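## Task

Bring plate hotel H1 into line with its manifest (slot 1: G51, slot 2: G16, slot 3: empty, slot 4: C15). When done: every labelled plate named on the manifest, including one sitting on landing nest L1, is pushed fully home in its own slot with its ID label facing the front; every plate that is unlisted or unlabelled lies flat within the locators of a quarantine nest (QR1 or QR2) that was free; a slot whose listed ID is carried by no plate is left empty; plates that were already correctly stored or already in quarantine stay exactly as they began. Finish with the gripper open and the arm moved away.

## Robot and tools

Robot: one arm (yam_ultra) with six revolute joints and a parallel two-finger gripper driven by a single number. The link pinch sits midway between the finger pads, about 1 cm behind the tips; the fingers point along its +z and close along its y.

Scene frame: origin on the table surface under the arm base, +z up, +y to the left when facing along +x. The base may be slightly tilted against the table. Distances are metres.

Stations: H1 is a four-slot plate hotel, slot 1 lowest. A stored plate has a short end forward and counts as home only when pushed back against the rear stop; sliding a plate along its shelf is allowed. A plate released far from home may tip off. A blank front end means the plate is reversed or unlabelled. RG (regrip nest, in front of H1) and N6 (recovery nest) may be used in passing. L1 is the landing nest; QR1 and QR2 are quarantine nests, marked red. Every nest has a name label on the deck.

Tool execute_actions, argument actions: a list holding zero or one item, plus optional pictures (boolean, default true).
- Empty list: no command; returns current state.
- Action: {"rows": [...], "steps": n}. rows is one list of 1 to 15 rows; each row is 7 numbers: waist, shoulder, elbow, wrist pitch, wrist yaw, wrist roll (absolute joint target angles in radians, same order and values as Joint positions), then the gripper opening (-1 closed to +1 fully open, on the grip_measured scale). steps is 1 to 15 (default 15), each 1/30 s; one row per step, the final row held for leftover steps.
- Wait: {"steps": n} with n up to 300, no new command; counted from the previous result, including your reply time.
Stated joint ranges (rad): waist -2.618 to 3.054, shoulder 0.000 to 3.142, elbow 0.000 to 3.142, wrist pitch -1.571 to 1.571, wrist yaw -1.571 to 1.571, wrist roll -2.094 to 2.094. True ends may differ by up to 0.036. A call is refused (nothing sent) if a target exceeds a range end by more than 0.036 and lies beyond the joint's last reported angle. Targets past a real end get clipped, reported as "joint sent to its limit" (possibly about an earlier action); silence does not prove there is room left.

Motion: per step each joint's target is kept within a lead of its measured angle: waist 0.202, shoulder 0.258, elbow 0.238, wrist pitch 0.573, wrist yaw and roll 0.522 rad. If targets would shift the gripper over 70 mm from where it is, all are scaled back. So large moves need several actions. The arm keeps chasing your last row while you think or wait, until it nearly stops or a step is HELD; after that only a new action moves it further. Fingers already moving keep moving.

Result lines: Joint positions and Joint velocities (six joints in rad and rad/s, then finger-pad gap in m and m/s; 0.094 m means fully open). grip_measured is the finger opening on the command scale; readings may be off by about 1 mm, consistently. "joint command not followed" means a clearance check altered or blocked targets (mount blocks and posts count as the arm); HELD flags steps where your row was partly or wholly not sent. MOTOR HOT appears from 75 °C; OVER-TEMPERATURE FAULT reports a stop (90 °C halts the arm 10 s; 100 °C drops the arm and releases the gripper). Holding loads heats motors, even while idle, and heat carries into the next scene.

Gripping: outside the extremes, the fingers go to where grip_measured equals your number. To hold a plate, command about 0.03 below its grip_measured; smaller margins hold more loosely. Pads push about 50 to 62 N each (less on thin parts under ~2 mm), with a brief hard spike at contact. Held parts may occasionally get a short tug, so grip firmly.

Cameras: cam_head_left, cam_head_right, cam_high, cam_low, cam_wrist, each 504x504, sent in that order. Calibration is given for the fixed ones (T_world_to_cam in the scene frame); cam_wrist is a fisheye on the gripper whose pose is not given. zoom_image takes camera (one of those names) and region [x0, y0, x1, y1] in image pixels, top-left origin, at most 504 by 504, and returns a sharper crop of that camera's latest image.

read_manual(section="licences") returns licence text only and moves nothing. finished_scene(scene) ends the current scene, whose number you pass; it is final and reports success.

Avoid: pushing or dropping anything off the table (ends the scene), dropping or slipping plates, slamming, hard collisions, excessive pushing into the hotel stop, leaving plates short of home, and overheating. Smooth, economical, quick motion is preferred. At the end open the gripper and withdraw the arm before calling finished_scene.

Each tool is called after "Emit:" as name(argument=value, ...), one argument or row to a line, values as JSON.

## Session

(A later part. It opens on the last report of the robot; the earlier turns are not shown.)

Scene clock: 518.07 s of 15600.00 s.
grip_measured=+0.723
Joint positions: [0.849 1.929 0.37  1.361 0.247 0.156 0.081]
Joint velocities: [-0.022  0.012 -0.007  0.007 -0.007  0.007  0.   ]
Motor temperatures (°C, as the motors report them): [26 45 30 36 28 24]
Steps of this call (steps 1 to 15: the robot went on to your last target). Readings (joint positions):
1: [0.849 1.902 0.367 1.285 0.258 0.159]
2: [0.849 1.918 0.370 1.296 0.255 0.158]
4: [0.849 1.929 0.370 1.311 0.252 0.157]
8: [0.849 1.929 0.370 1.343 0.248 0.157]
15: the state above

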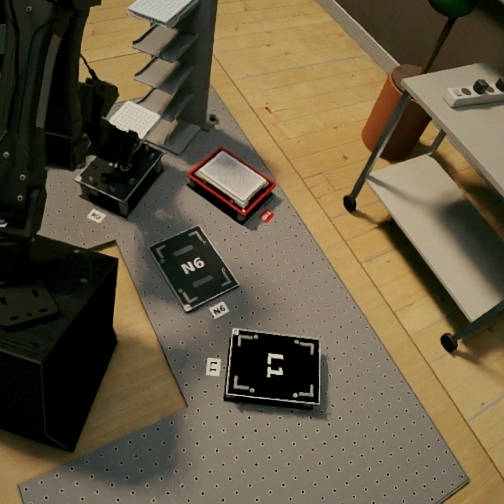

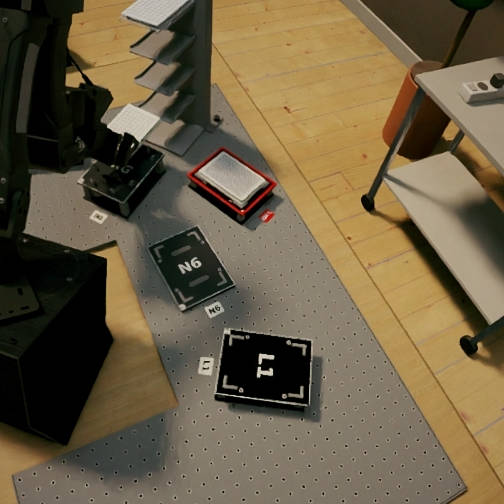

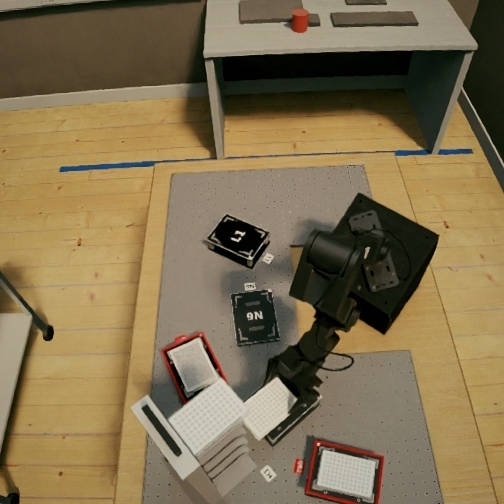

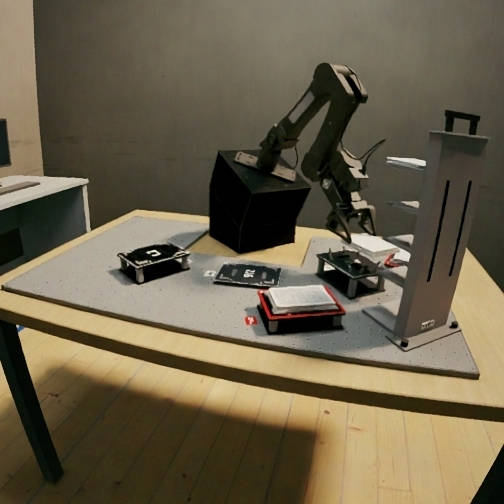

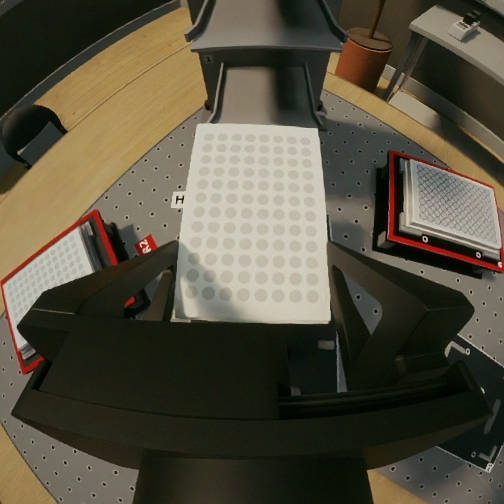

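Emit:
execute_actions(
  actions=[
    {"rows":[[0.833,1.925,0.41,1.38,0.236,0.15,0.62],[0.826,1.925,0.43,1.36,0.232,0.15,0.62],[0.82,1.925,0.45,1.34,0.228,0.15,0.62],[0.813,1.925,0.47,1.32,0.224,0.15,0.62],[0.807,1.925,0.49,1.3,0.22,0.14,0.62],[0.8,1.925,0.51,1.28,0.215,0.14,0.62],[0.794,1.925,0.53,1.25,0.21,0.14,0.62],[0.788,1.925,0.545,1.225,0.203,0.13,0.62]]},
  ],
)

Emit:
zoom_image(
  camera="cam_wrist",
  region=[160,20,360,220],
)

Emit:
zoom_image(
  camera="cam_low",
  region=[310,190,450,310],
)

Scene clock: 520.57 s of 15600.00 s.
grip_measured=+0.723
Joint positions: [0.794 1.929 0.527 1.234 0.215 0.139 0.081]
Joint velocities: [ 0.002  0.002 -0.002 -0.125 -0.037 -0.125  0.   ]
Motor temperatures (°C, as the motors report them): [26 45 30 36 28 24]
Steps of this call (steps 1 to 15: the robot went on to your last target; steps 16 to 60: nothing new was sent; steps 61 to 75: all 15 steps of this action). Readings (joint positions):
61: [0.848 1.929 0.372 1.364 0.246 0.156]
62: [0.846 1.929 0.377 1.359 0.245 0.156]
64: [0.836 1.929 0.405 1.341 0.240 0.156]
68: [0.808 1.929 0.490 1.288 0.227 0.149]
75: the state above

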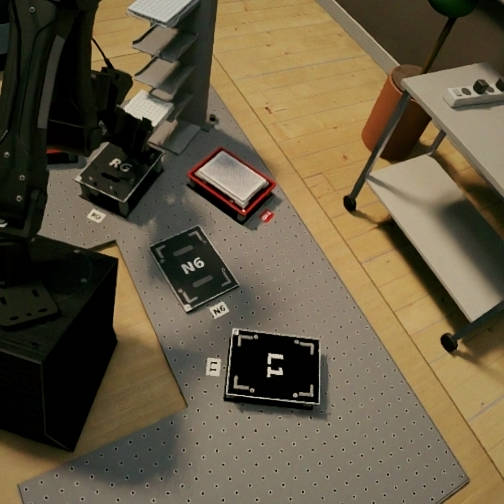

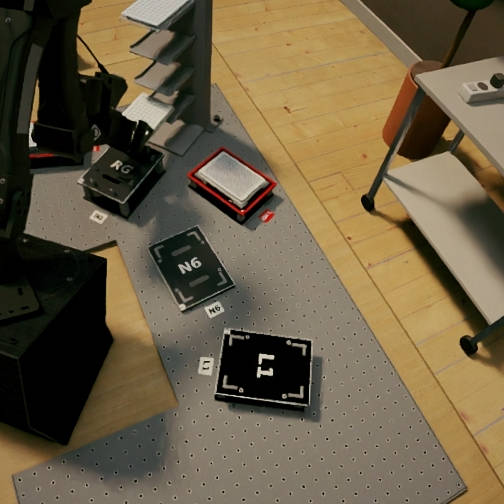

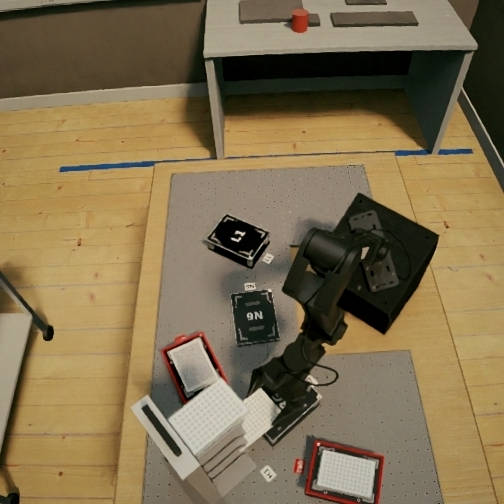

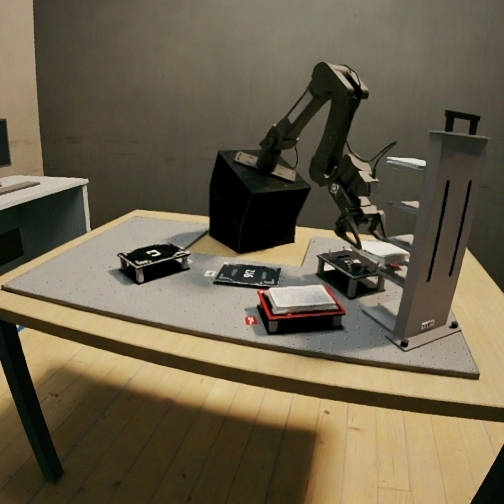

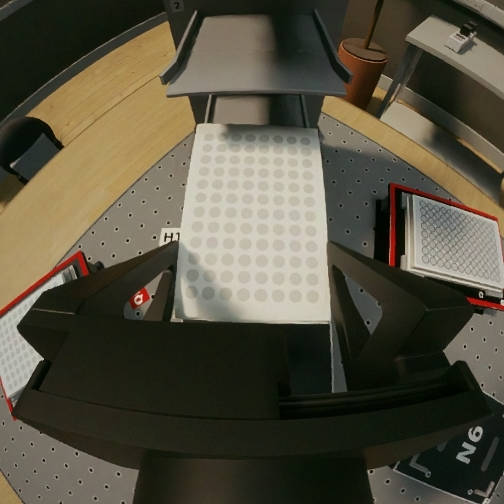

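Region (160, 20, 360, 220) of cam_wrist's 504x504 image, scaled by 2.520, with more detail than that image has.

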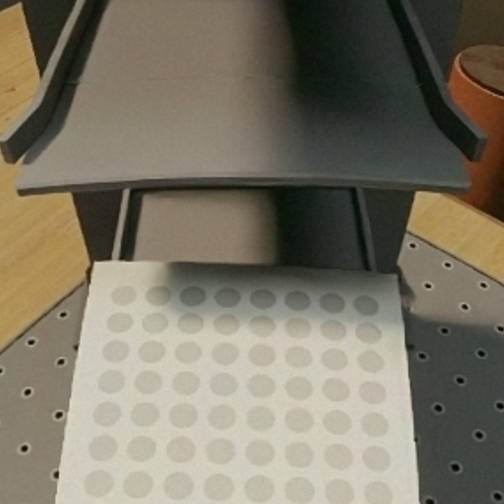

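Region (310, 190, 450, 310) of cam_low's 504x504 image, scaled by 3.600, with more detail than that image has; it fills the top 432 rows of this view, and the rest is white.

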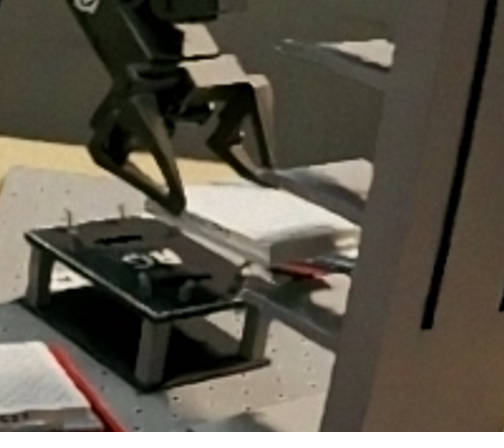

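Emit:
execute_actions(
  actions=[
    {"rows":[[0.785,1.93,0.55,1.22,0.2,0.125,0.62],[0.782,1.935,0.56,1.21,0.2,0.12,0.62],[0.779,1.94,0.575,1.2,0.197,0.11,0.62],[0.775,1.945,0.59,1.18,0.194,0.105,0.62],[0.771,1.95,0.605,1.165,0.19,0.1,0.62],[0.767,1.95,0.62,1.15,0.187,0.1,0.62],[0.763,1.95,0.635,1.14,0.184,0.1,0.62],[0.759,1.95,0.652,1.125,0.18,0.1,0.62]]},
  ],
  pictures=false,
)

Emit:
execute_actions(
  actions=[
    {"steps":8},
  ],
)

Emit:
zoom_image(
  camera="cam_wrist",
  region=[130,60,380,310],
)

Emit:
zoom_image(
  camera="cam_low",
  region=[310,190,450,310],
)

Scene clock: 525.03 s of 15600.00 s.
grip_measured=+0.723
Joint positions: [0.767 1.953 0.629 1.129 0.19  0.108 0.081]
Joint velocities: [-0.012 -0.027  0.012 -0.051 -0.007  0.037 -0.002]
Motor temperatures (°C, as the motors report them): [26 44 30 37 28 24]
Steps of this call (steps 1 to 30: the robot went on to your last target; steps 31 to 90: nothing new was sent; then 0.97 s passed at rest; steps 91 to 105: all 15 steps of this action). Readings (joint positions):
91: [0.794 1.929 0.527 1.215 0.210 0.136]
92: [0.794 1.929 0.527 1.213 0.209 0.134]
94: [0.793 1.934 0.537 1.203 0.207 0.127]
98: [0.777 1.952 0.594 1.156 0.197 0.115]
105: the state above

Scene clock: 525.30 s of 15600.00 s.
grip_measured=+0.723
Joint positions: [0.767 1.953 0.629 1.117 0.187 0.106 0.081]
Joint velocities: [-0.017 -0.002  0.012 -0.022 -0.066  0.022 -0.   ]
Motor temperatures (°C, as the motors report them): [26 44 30 37 28 24]
Steps of this call (steps 1 to 8: the robot went on to your last target). Readings (joint positions):
1: [0.767 1.953 0.629 1.125 0.189 0.107]
2: [0.767 1.953 0.629 1.123 0.189 0.107]
4: [0.767 1.953 0.629 1.120 0.188 0.107]
8: the state above

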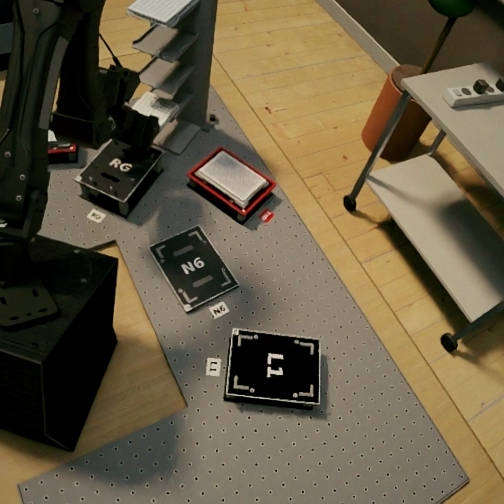

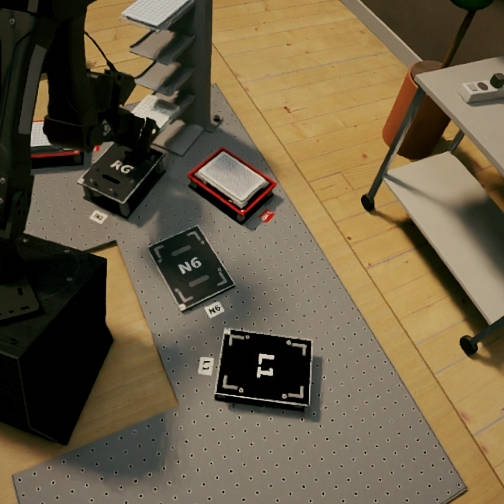

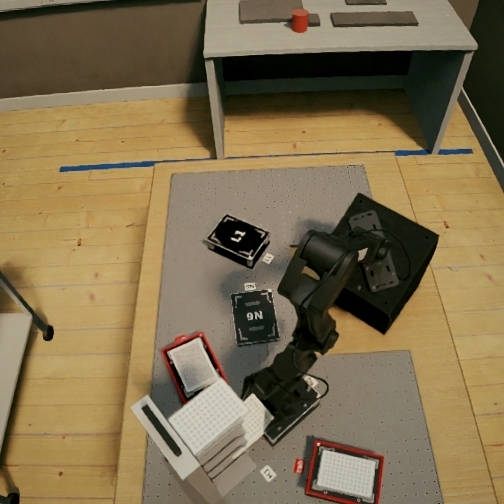

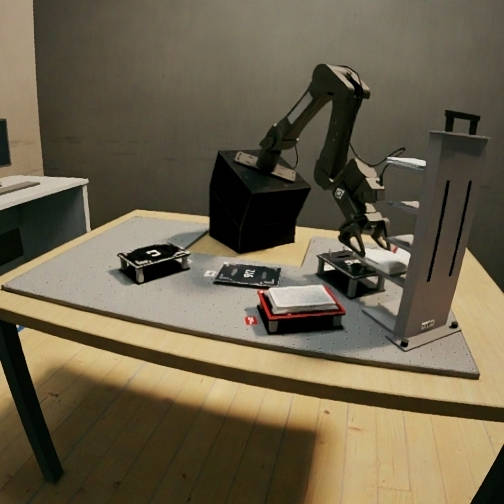

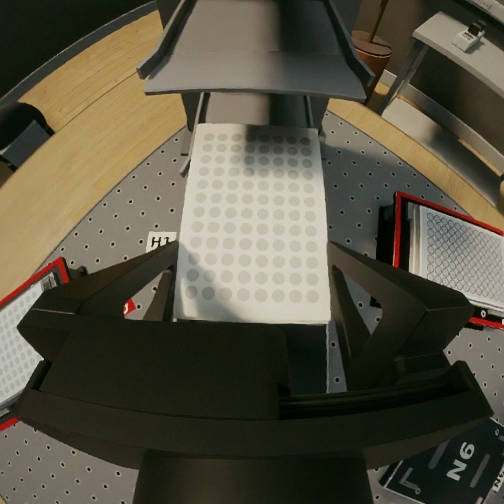

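Region (130, 60, 380, 310) of cam_wrist's 504x504 image, scaled by 2.016, with more detail than that image has.

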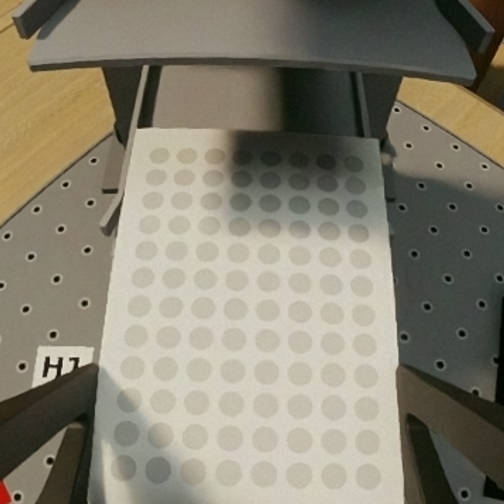

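Region (310, 190, 450, 310) of cam_low's 504x504 image, scaled by 3.600, with more detail than that image has; it fills the top 432 rows of this view, and the rest is white.

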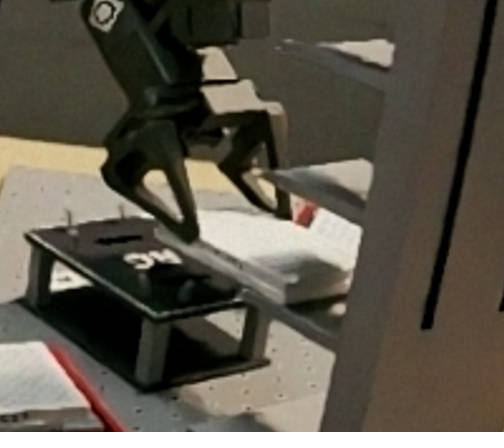

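Emit:
execute_actions(
  actions=[
    {"rows":[[0.759,1.95,0.652,1.125,0.172,0.1,0.62],[0.759,1.95,0.66,1.12,0.168,0.1,0.62],[0.757,1.952,0.675,1.11,0.166,0.1,0.62],[0.755,1.954,0.69,1.095,0.164,0.1,0.62],[0.752,1.956,0.705,1.08,0.161,0.1,0.62],[0.75,1.958,0.72,1.07,0.159,0.1,0.62],[0.747,1.96,0.74,1.055,0.156,0.1,0.62],[0.744,1.962,0.755,1.04,0.153,0.095,0.62],[0.741,1.964,0.772,1.025,0.15,0.095,0.62]]},
  ],
  pictures=false,
)

Emit:
execute_actions(
  actions=[
    {"steps":10},
  ],
)

Emit:
zoom_image(
  camera="cam_wrist",
  region=[130,60,380,310],
)

Scene clock: 528.73 s of 15600.00 s.
grip_measured=+0.723
Joint positions: [0.749 1.965 0.749 1.035 0.161 0.102 0.081]
Joint velocities: [ 0.032  0.012 -0.017 -0.154 -0.051 -0.037 -0.   ]
Motor temperatures (°C, as the motors report them): [26 44 30 37 28 24]
Steps of this call (steps 1 to 30: the robot went on to your last target; steps 31 to 88: nothing new was sent; steps 89 to 103: all 15 steps of this action). Readings (joint positions):
89: [0.767 1.953 0.629 1.115 0.186 0.106]
90: [0.767 1.953 0.629 1.115 0.184 0.106]
92: [0.767 1.954 0.637 1.104 0.181 0.106]
96: [0.761 1.962 0.695 1.067 0.170 0.105]
103: the state above

Scene clock: 529.07 s of 15600.00 s.
grip_measured=+0.723
Joint positions: [0.749 1.965 0.749 1.016 0.158 0.101 0.081]
Joint velocities: [ 0.007 -0.002 -0.007 -0.081  0.037  0.007 -0.   ]
Motor temperatures (°C, as the motors report them): [26 44 30 37 28 24]
Steps of this call (steps 1 to 10: the robot went on to your last target). Readings (joint positions):
1: [0.749 1.965 0.749 1.030 0.160 0.102]
2: [0.749 1.965 0.749 1.026 0.160 0.101]
4: [0.749 1.965 0.749 1.021 0.159 0.101]
8: [0.749 1.965 0.749 1.017 0.158 0.101]
10: the state above

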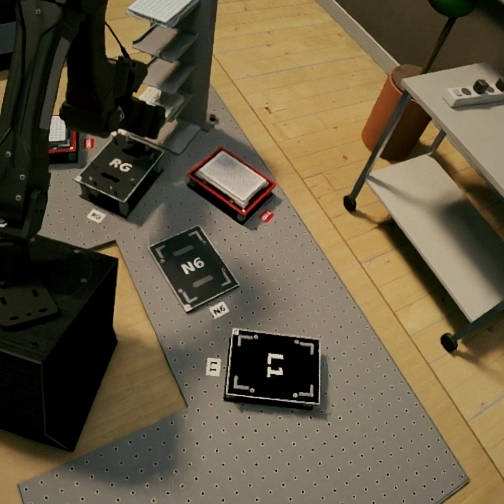

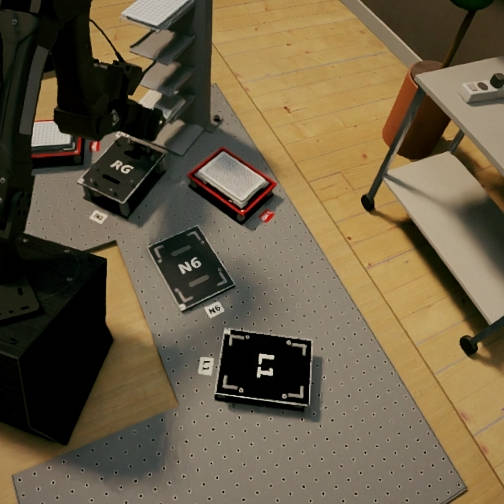

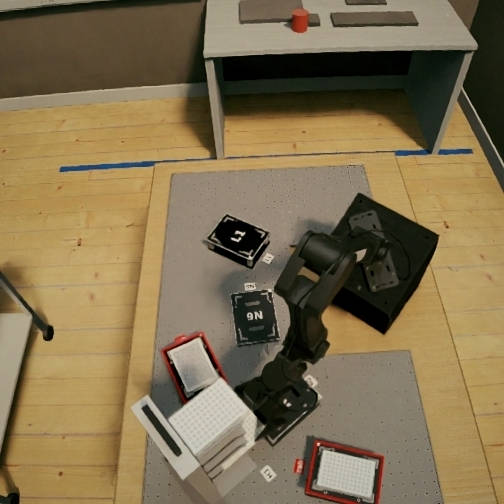

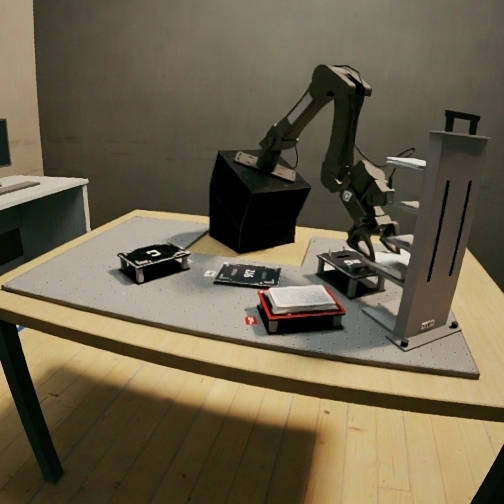

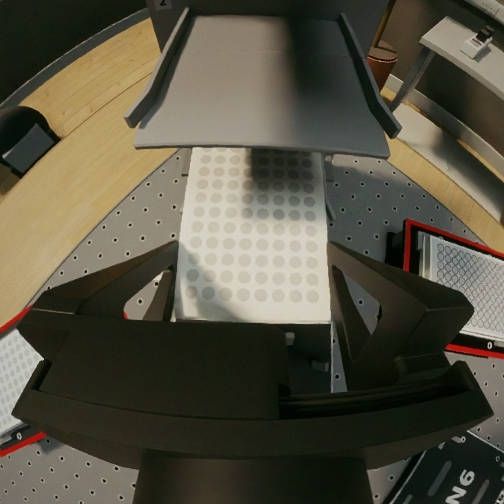

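Region (130, 60, 380, 310) of cam_wrist's 504x504 image, scaled by 2.016, with more detail than that image has.

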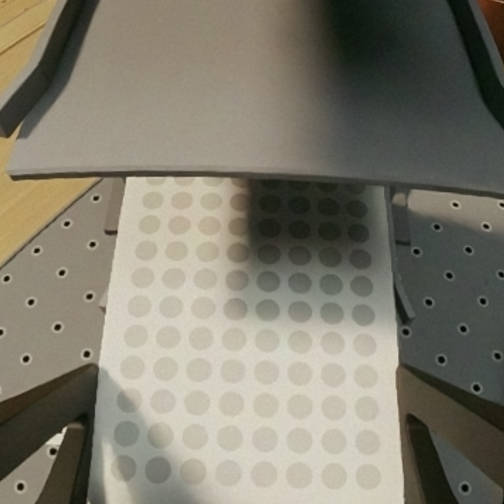

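Emit:
execute_actions(
  actions=[
    {"rows":[[0.737,1.964,0.78,1.02,0.149,0.095,0.62],[0.735,1.966,0.79,1.01,0.148,0.095,0.62],[0.733,1.968,0.8,1.0,0.146,0.095,0.62],[0.731,1.97,0.815,0.99,0.145,0.095,0.62],[0.729,1.972,0.83,0.98,0.143,0.095,0.62],[0.726,1.975,0.843,0.965,0.141,0.095,0.62]]},
  ],
  pictures=false,
)

Emit:
execute_actions(
  actions=[
    {"steps":6},
  ],
)

Emit:
zoom_image(
  camera="cam_wrist",
  region=[130,100,380,350],
)

Scene clock: 531.70 s of 15600.00 s.
grip_measured=+0.723
Joint positions: [0.734 1.978 0.817 0.961 0.149 0.101 0.081]
Joint velocities: [-0.022 -0.012 -0.007  0.007  0.037 -0.007  0.001]
Motor temperatures (°C, as the motors report them): [26 44 30 37 28 24]
Steps of this call (steps 1 to 30: the robot went on to your last target; steps 31 to 64: nothing new was sent; steps 65 to 79: all 15 steps of this action). Readings (joint positions):
65: [0.749 1.965 0.749 1.014 0.157 0.101]
66: [0.749 1.965 0.750 1.013 0.157 0.101]
68: [0.746 1.968 0.761 1.001 0.155 0.101]
72: [0.737 1.978 0.808 0.974 0.151 0.101]
79: the state above

Scene clock: 531.90 s of 15600.00 s.
grip_measured=+0.723
Joint positions: [0.734 1.978 0.817 0.956 0.149 0.101 0.081]
Joint velocities: [-0.002 -0.012 -0.007 -0.007 -0.037 -0.007 -0.   ]
Motor temperatures (°C, as the motors report them): [26 44 30 37 28 24]
Steps of this call (steps 1 to 6: the robot went on to your last target). Readings (joint positions):
1: [0.734 1.978 0.817 0.960 0.149 0.101]
2: [0.734 1.978 0.817 0.958 0.149 0.101]
4: [0.734 1.978 0.817 0.957 0.149 0.101]
6: the state above

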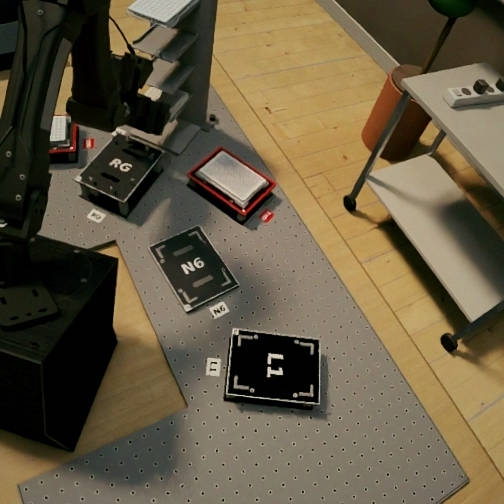

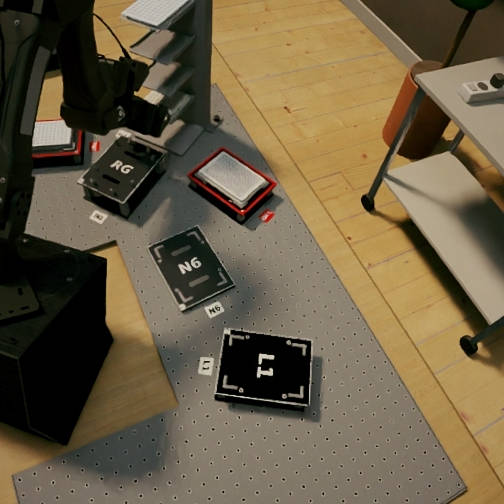

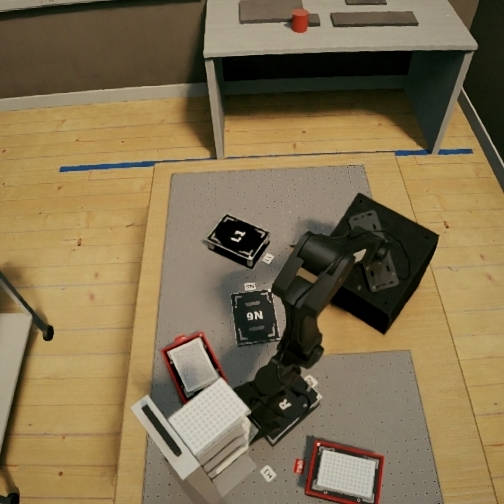

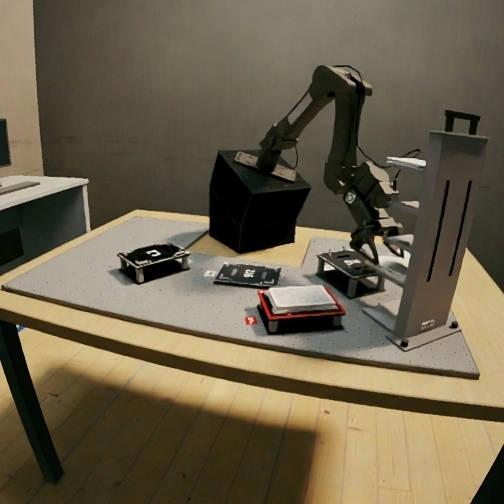

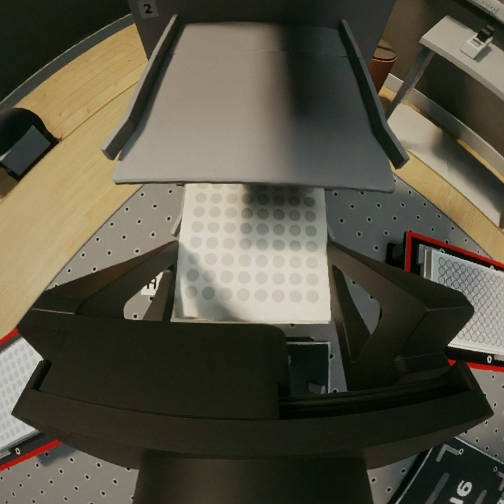

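Region (130, 100, 380, 350) of cam_wrist's 504x504 image, scaled by 2.016, with more detail than that image has.

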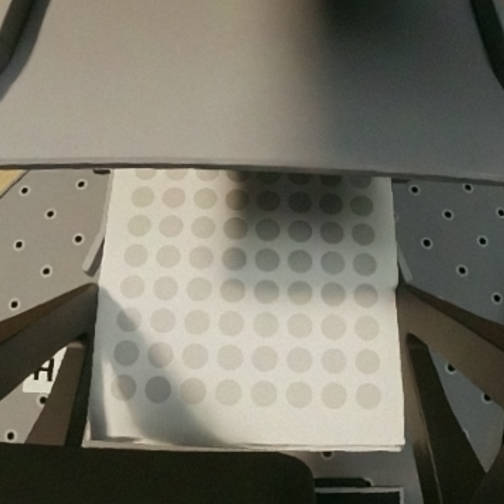

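Emit:
execute_actions(
  actions=[
    {"rows":[[0.73,1.978,0.85,0.965,0.139,0.095,0.62],[0.73,1.981,0.858,0.965,0.138,0.095,0.62],[0.73,1.984,0.866,0.965,0.137,0.095,0.62],[0.73,1.987,0.866,0.965,0.137,0.095,0.62],[0.73,1.99,0.866,0.965,0.137,0.095,0.62],[0.73,1.993,0.866,0.965,0.137,0.095,0.62],[0.73,1.997,0.866,0.965,0.137,0.095,0.62]]},
  ],
)

Emit:
zoom_image(
  camera="cam_wrist",
  region=[130,100,380,350],
)

Emit:
zoom_image(
  camera="cam_low",
  region=[330,210,430,300],
)

Scene clock: 534.17 s of 15600.00 s.
grip_measured=+0.723
Joint positions: [0.734 1.998 0.837 0.955 0.145 0.098 0.081]
Joint velocities: [-0.017 -0.027 -0.007  0.037 -0.037 -0.037 -0.   ]
Motor temperatures (°C, as the motors report them): [26 44 30 37 28 24]
Steps of this call (steps 1 to 15: the robot went on to your last target; steps 16 to 53: nothing new was sent; steps 54 to 68: all 15 steps of this action). Readings (joint positions):
54: [0.734 1.978 0.817 0.955 0.148 0.101]
55: [0.734 1.978 0.817 0.955 0.148 0.101]
57: [0.734 1.982 0.825 0.954 0.147 0.101]
61: [0.734 1.994 0.837 0.954 0.145 0.101]
68: the state above

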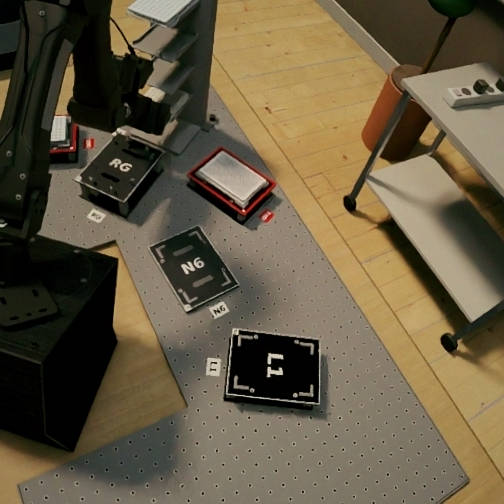

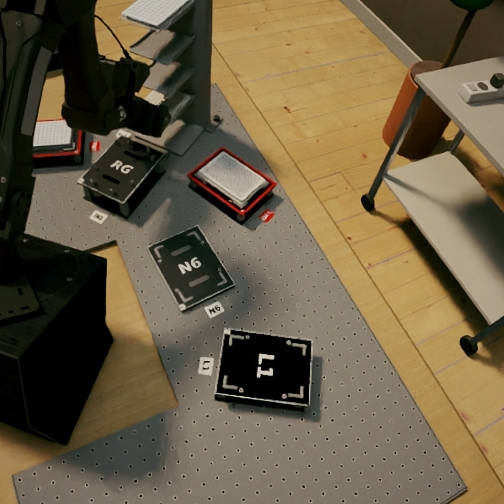

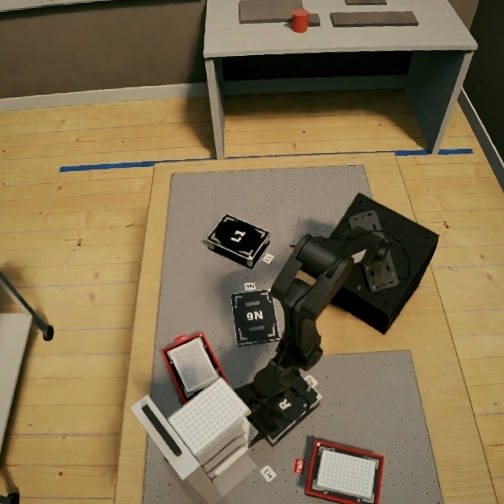

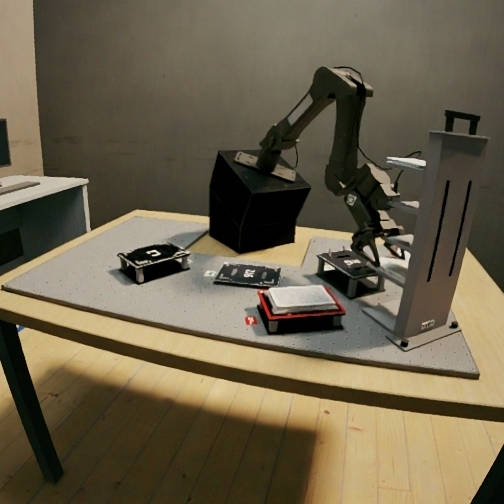

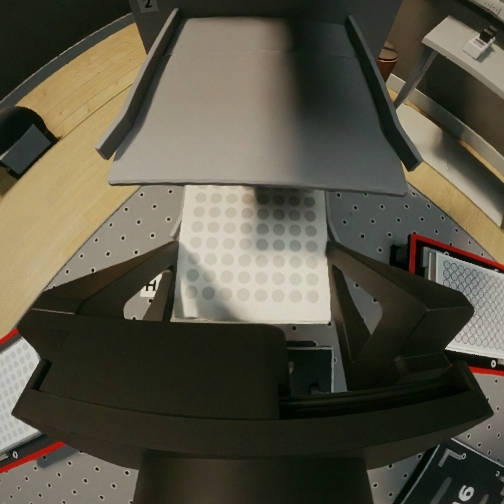

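Region (130, 100, 380, 350) of cam_wrist's 504x504 image, scaled by 2.016, with more detail than that image has.

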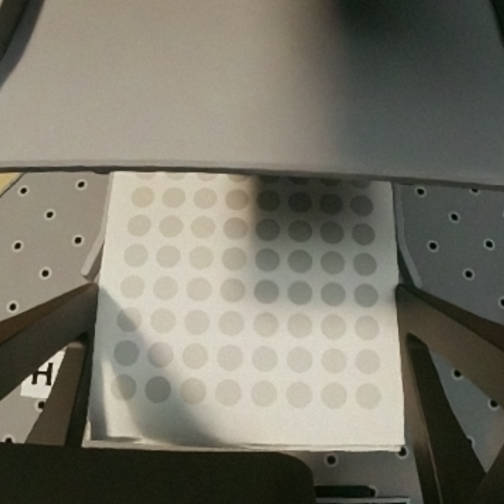

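Region (330, 210, 430, 300) of cam_low's 504x504 image, scaled by 5.040, with more detail than that image has; it fills the top 454 rows of this view, and the rest is white.

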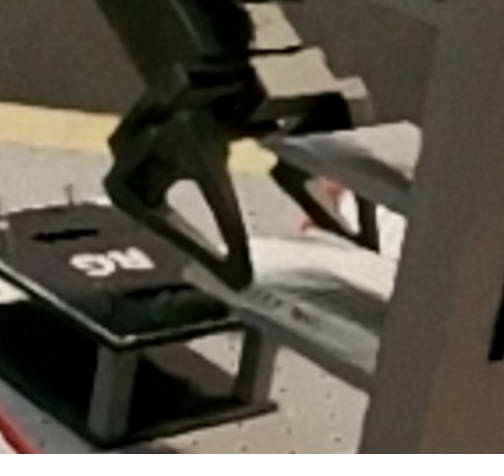

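Centered. Release and back off.

Emit:
execute_actions(
  actions=[
    {"rows":[[0.73,1.997,0.866,0.965,0.137,0.095,0.72],[0.73,1.997,0.866,0.965,0.137,0.095,0.76],[0.73,1.997,0.866,0.965,0.137,0.095,0.8],[0.73,1.997,0.866,0.965,0.137,0.095,0.9],[0.73,1.997,0.866,0.965,0.137,0.095,1]],"steps":10},
  ],
  pictures=false,
)

Emit:
execute_actions(
  actions=[
    {"rows":[[0.745,1.975,0.82,1.0,0.155,0.1,1],[0.749,1.975,0.8,1.02,0.16,0.1,1],[0.753,1.972,0.78,1.04,0.165,0.1,1],[0.757,1.97,0.76,1.06,0.17,0.11,1],[0.761,1.97,0.74,1.08,0.175,0.11,1],[0.765,1.968,0.72,1.1,0.18,0.115,1],[0.77,1.965,0.7,1.12,0.185,0.12,1],[0.775,1.965,0.68,1.14,0.192,0.125,1],[0.78,1.965,0.66,1.16,0.2,0.13,1],[0.786,1.965,0.64,1.18,0.21,0.135,1],[0.792,1.965,0.62,1.2,0.22,0.14,1],[0.798,1.965,0.6,1.22,0.23,0.145,1],[0.804,1.965,0.58,1.235,0.24,0.15,1],[0.81,1.965,0.565,1.245,0.245,0.15,1]]},
  ],
  pictures=false,
)

Emit:
execute_actions(
  actions=[
    {"steps":12},
  ],
)

Scene clock: 536.80 s of 15600.00 s.
grip_measured=+1.000
Joint positions: [0.734 1.998 0.837 0.955 0.145 0.098 0.094]
Joint velocities: [ 0.017 -0.007 -0.002  0.007 -0.037 -0.007  0.   ]
Motor temperatures (°C, as the motors report them): [25 44 30 37 28 24]
Steps of this call (steps 1 to 15: the robot went on to your last target; steps 16 to 69: nothing new was sent; steps 70 to 79: all 10 steps of this action). Readings (joint positions):
70: [0.734 1.998 0.837 0.955 0.145 0.098]
71: [0.734 1.998 0.837 0.955 0.145 0.098]
73: [0.734 1.998 0.837 0.955 0.145 0.098]
77: [0.734 1.998 0.837 0.955 0.145 0.098]
79: the state above

Scene clock: 537.30 s of 15600.00 s.
grip_measured=+1.000
Joint positions: [0.796 1.989 0.596 1.161 0.207 0.132 0.094]
Joint velocities: [ 0.134 -0.002 -0.408  0.286  0.212  0.095  0.   ]
Motor temperatures (°C, as the motors report them): [25 44 30 37 28 24]
Steps of this call (steps 1 to 15: all 15 steps of this action). Readings (joint positions):
1: [0.734 1.998 0.837 0.956 0.145 0.098]
2: [0.735 1.998 0.835 0.963 0.145 0.098]
4: [0.738 1.995 0.815 0.989 0.149 0.099]
8: [0.756 1.989 0.736 1.051 0.162 0.106]
15: the state above

Scene clock: 537.70 s of 15600.00 s.
grip_measured=+1.000
Joint positions: [0.803 1.989 0.579 1.215 0.23  0.143 0.094]
Joint velocities: [ 0.012 -0.012 -0.002  0.022 -0.066 -0.037  0.   ]
Motor temperatures (°C, as the motors report them): [25 44 30 37 28 24]
Steps of this call (steps 1 to 12: the robot went on to your last target). Readings (joint positions):
1: [0.800 1.989 0.586 1.169 0.211 0.135]
2: [0.802 1.989 0.580 1.175 0.215 0.136]
4: [0.803 1.989 0.579 1.187 0.220 0.139]
8: [0.803 1.989 0.579 1.207 0.227 0.142]
12: the state above

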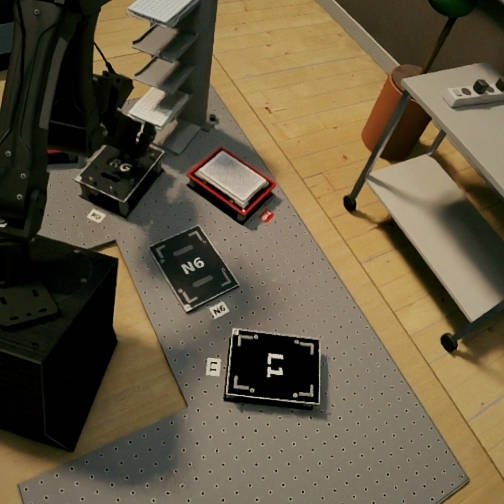

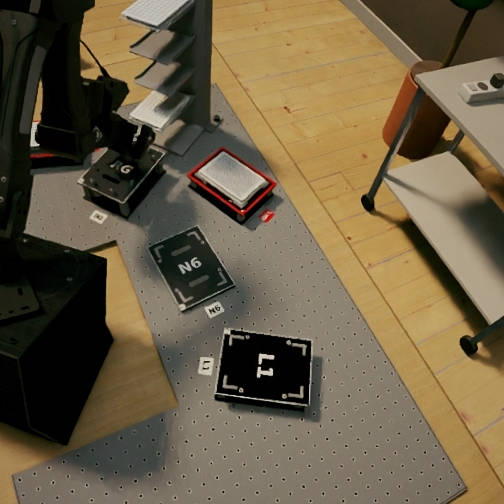

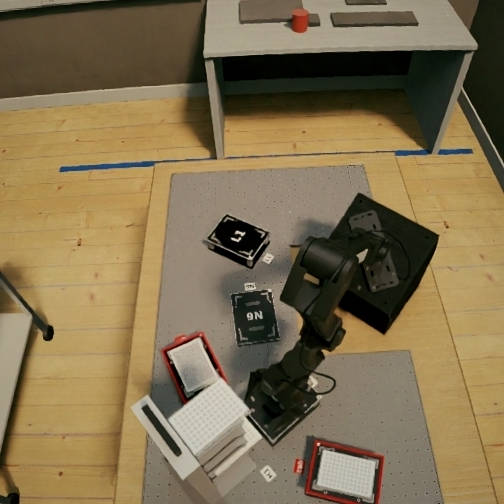

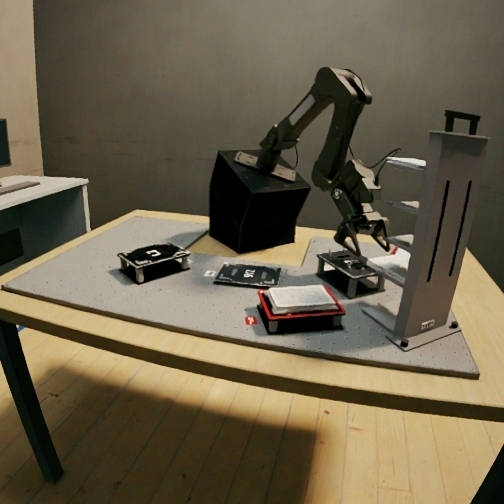

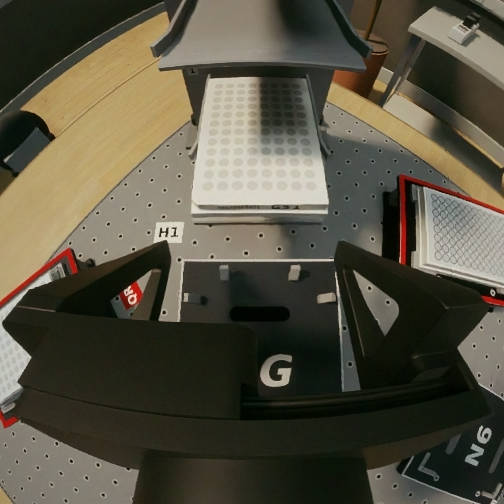

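Emit:
execute_actions(
  actions=[
    {"rows":[[0.795,1.985,0.6,1.22,0.225,0.14,0.6],[0.792,1.99,0.61,1.21,0.222,0.14,0.3],[0.789,1.995,0.62,1.2,0.22,0.14,0.1],[0.786,2.0,0.63,1.19,0.218,0.14,0.1],[0.783,2.004,0.64,1.185,0.216,0.14,0.1],[0.78,2.008,0.65,1.18,0.214,0.14,0.1],[0.777,2.01,0.66,1.17,0.212,0.14,0.1],[0.775,2.01,0.67,1.165,0.21,0.14,0.1]]},
  ],
  pictures=false,
)

Emit:
execute_actions(
  actions=[
    {"rows":[[0.773,2.01,0.68,1.15,0.208,0.14,0.1],[0.771,2.011,0.69,1.14,0.206,0.14,0.1],[0.769,2.012,0.7,1.13,0.204,0.14,0.1],[0.767,2.012,0.71,1.12,0.202,0.14,0.1],[0.765,2.013,0.72,1.11,0.2,0.14,0.1],[0.763,2.014,0.73,1.1,0.198,0.14,0.1],[0.761,2.014,0.74,1.09,0.197,0.14,0.1],[0.759,2.015,0.75,1.085,0.195,0.14,0.1],[0.757,2.016,0.76,1.075,0.194,0.14,0.1],[0.755,2.016,0.77,1.07,0.192,0.14,0.1],[0.754,2.017,0.78,1.06,0.191,0.14,0.1],[0.752,2.017,0.79,1.055,0.19,0.14,0.1],[0.751,2.018,0.8,1.048,0.189,0.14,0.1],[0.75,2.018,0.81,1.04,0.188,0.14,0.1]]},
  ],
  pictures=false,
)

Emit:
execute_actions(
  actions=[
    {"steps":10},
  ],
)

Scene clock: 542.10 s of 15600.00 s.
grip_measured=+0.102
Joint positions: [0.783 2.008 0.646 1.172 0.219 0.144 0.052]
Joint velocities: [-0.017 -0.012 -0.007 -0.037  0.037  0.007  0.   ]
Motor temperatures (°C, as the motors report them): [25 45 30 38 28 24]
Steps of this call (steps 1 to 30: the robot went on to your last target; steps 31 to 90: nothing new was sent; then 0.90 s passed at rest; steps 91 to 105: all 15 steps of this action). Readings (joint positions):
91: [0.803 1.989 0.579 1.219 0.232 0.144]
92: [0.803 1.989 0.579 1.218 0.231 0.144]
94: [0.801 1.991 0.585 1.209 0.230 0.144]
98: [0.790 2.006 0.626 1.187 0.224 0.144]
105: the state above

Scene clock: 542.60 s of 15600.00 s.
grip_measured=+0.102
Joint positions: [0.763 2.018 0.76  1.052 0.199 0.144 0.052]
Joint velocities: [-0.002  0.071  0.198 -0.271 -0.051 -0.037 -0.001]
Motor temperatures (°C, as the motors report them): [25 45 30 38 28 24]
Steps of this call (steps 1 to 15: all 15 steps of this action). Readings (joint positions):
1: [0.783 2.008 0.646 1.169 0.219 0.144]
2: [0.783 2.008 0.648 1.163 0.218 0.144]
4: [0.782 2.011 0.662 1.146 0.215 0.144]
8: [0.773 2.013 0.705 1.113 0.208 0.144]
15: the state above

Scene clock: 542.93 s of 15600.00 s.
grip_measured=+0.102
Joint positions: [0.763 2.02  0.764 1.044 0.199 0.144 0.052]
Joint velocities: [-0.002 -0.007  0.012 -0.037  0.007  0.051 -0.   ]
Motor temperatures (°C, as the motors report them): [25 45 30 38 28 24]
Steps of this call (steps 1 to 10: the robot went on to your last target). Readings (joint positions):
1: [0.763 2.020 0.764 1.046 0.199 0.144]
2: [0.763 2.020 0.764 1.044 0.199 0.144]
4: [0.763 2.020 0.764 1.044 0.199 0.144]
8: [0.763 2.020 0.764 1.044 0.199 0.144]
10: the state above

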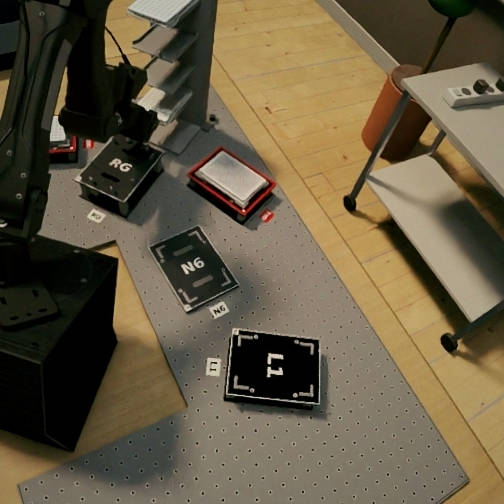

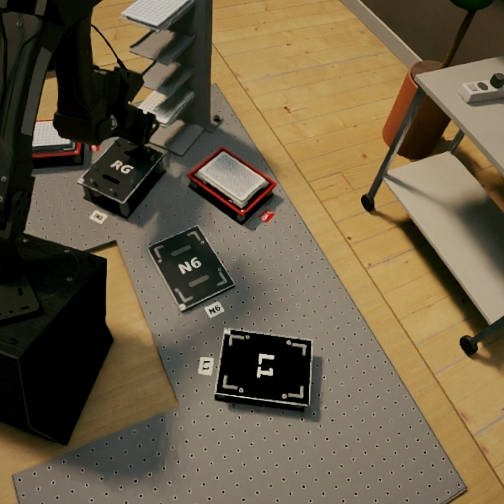

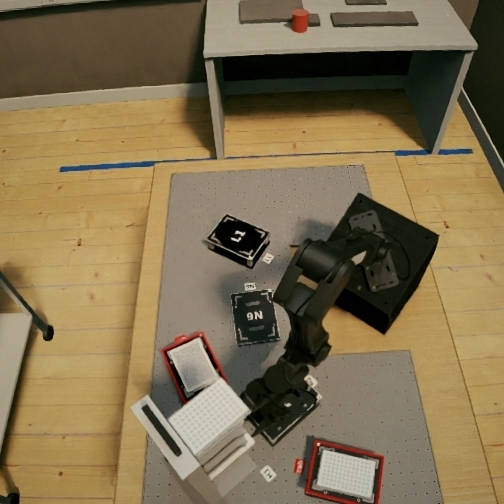

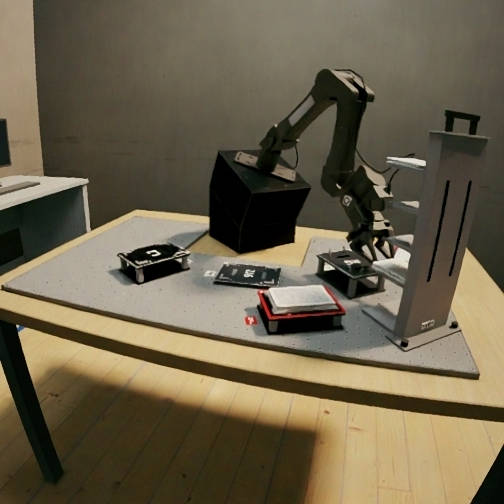

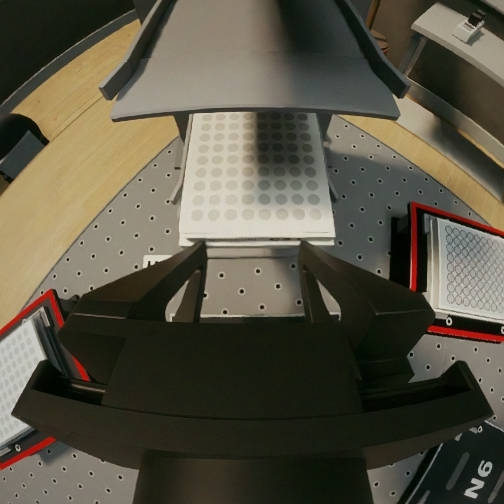

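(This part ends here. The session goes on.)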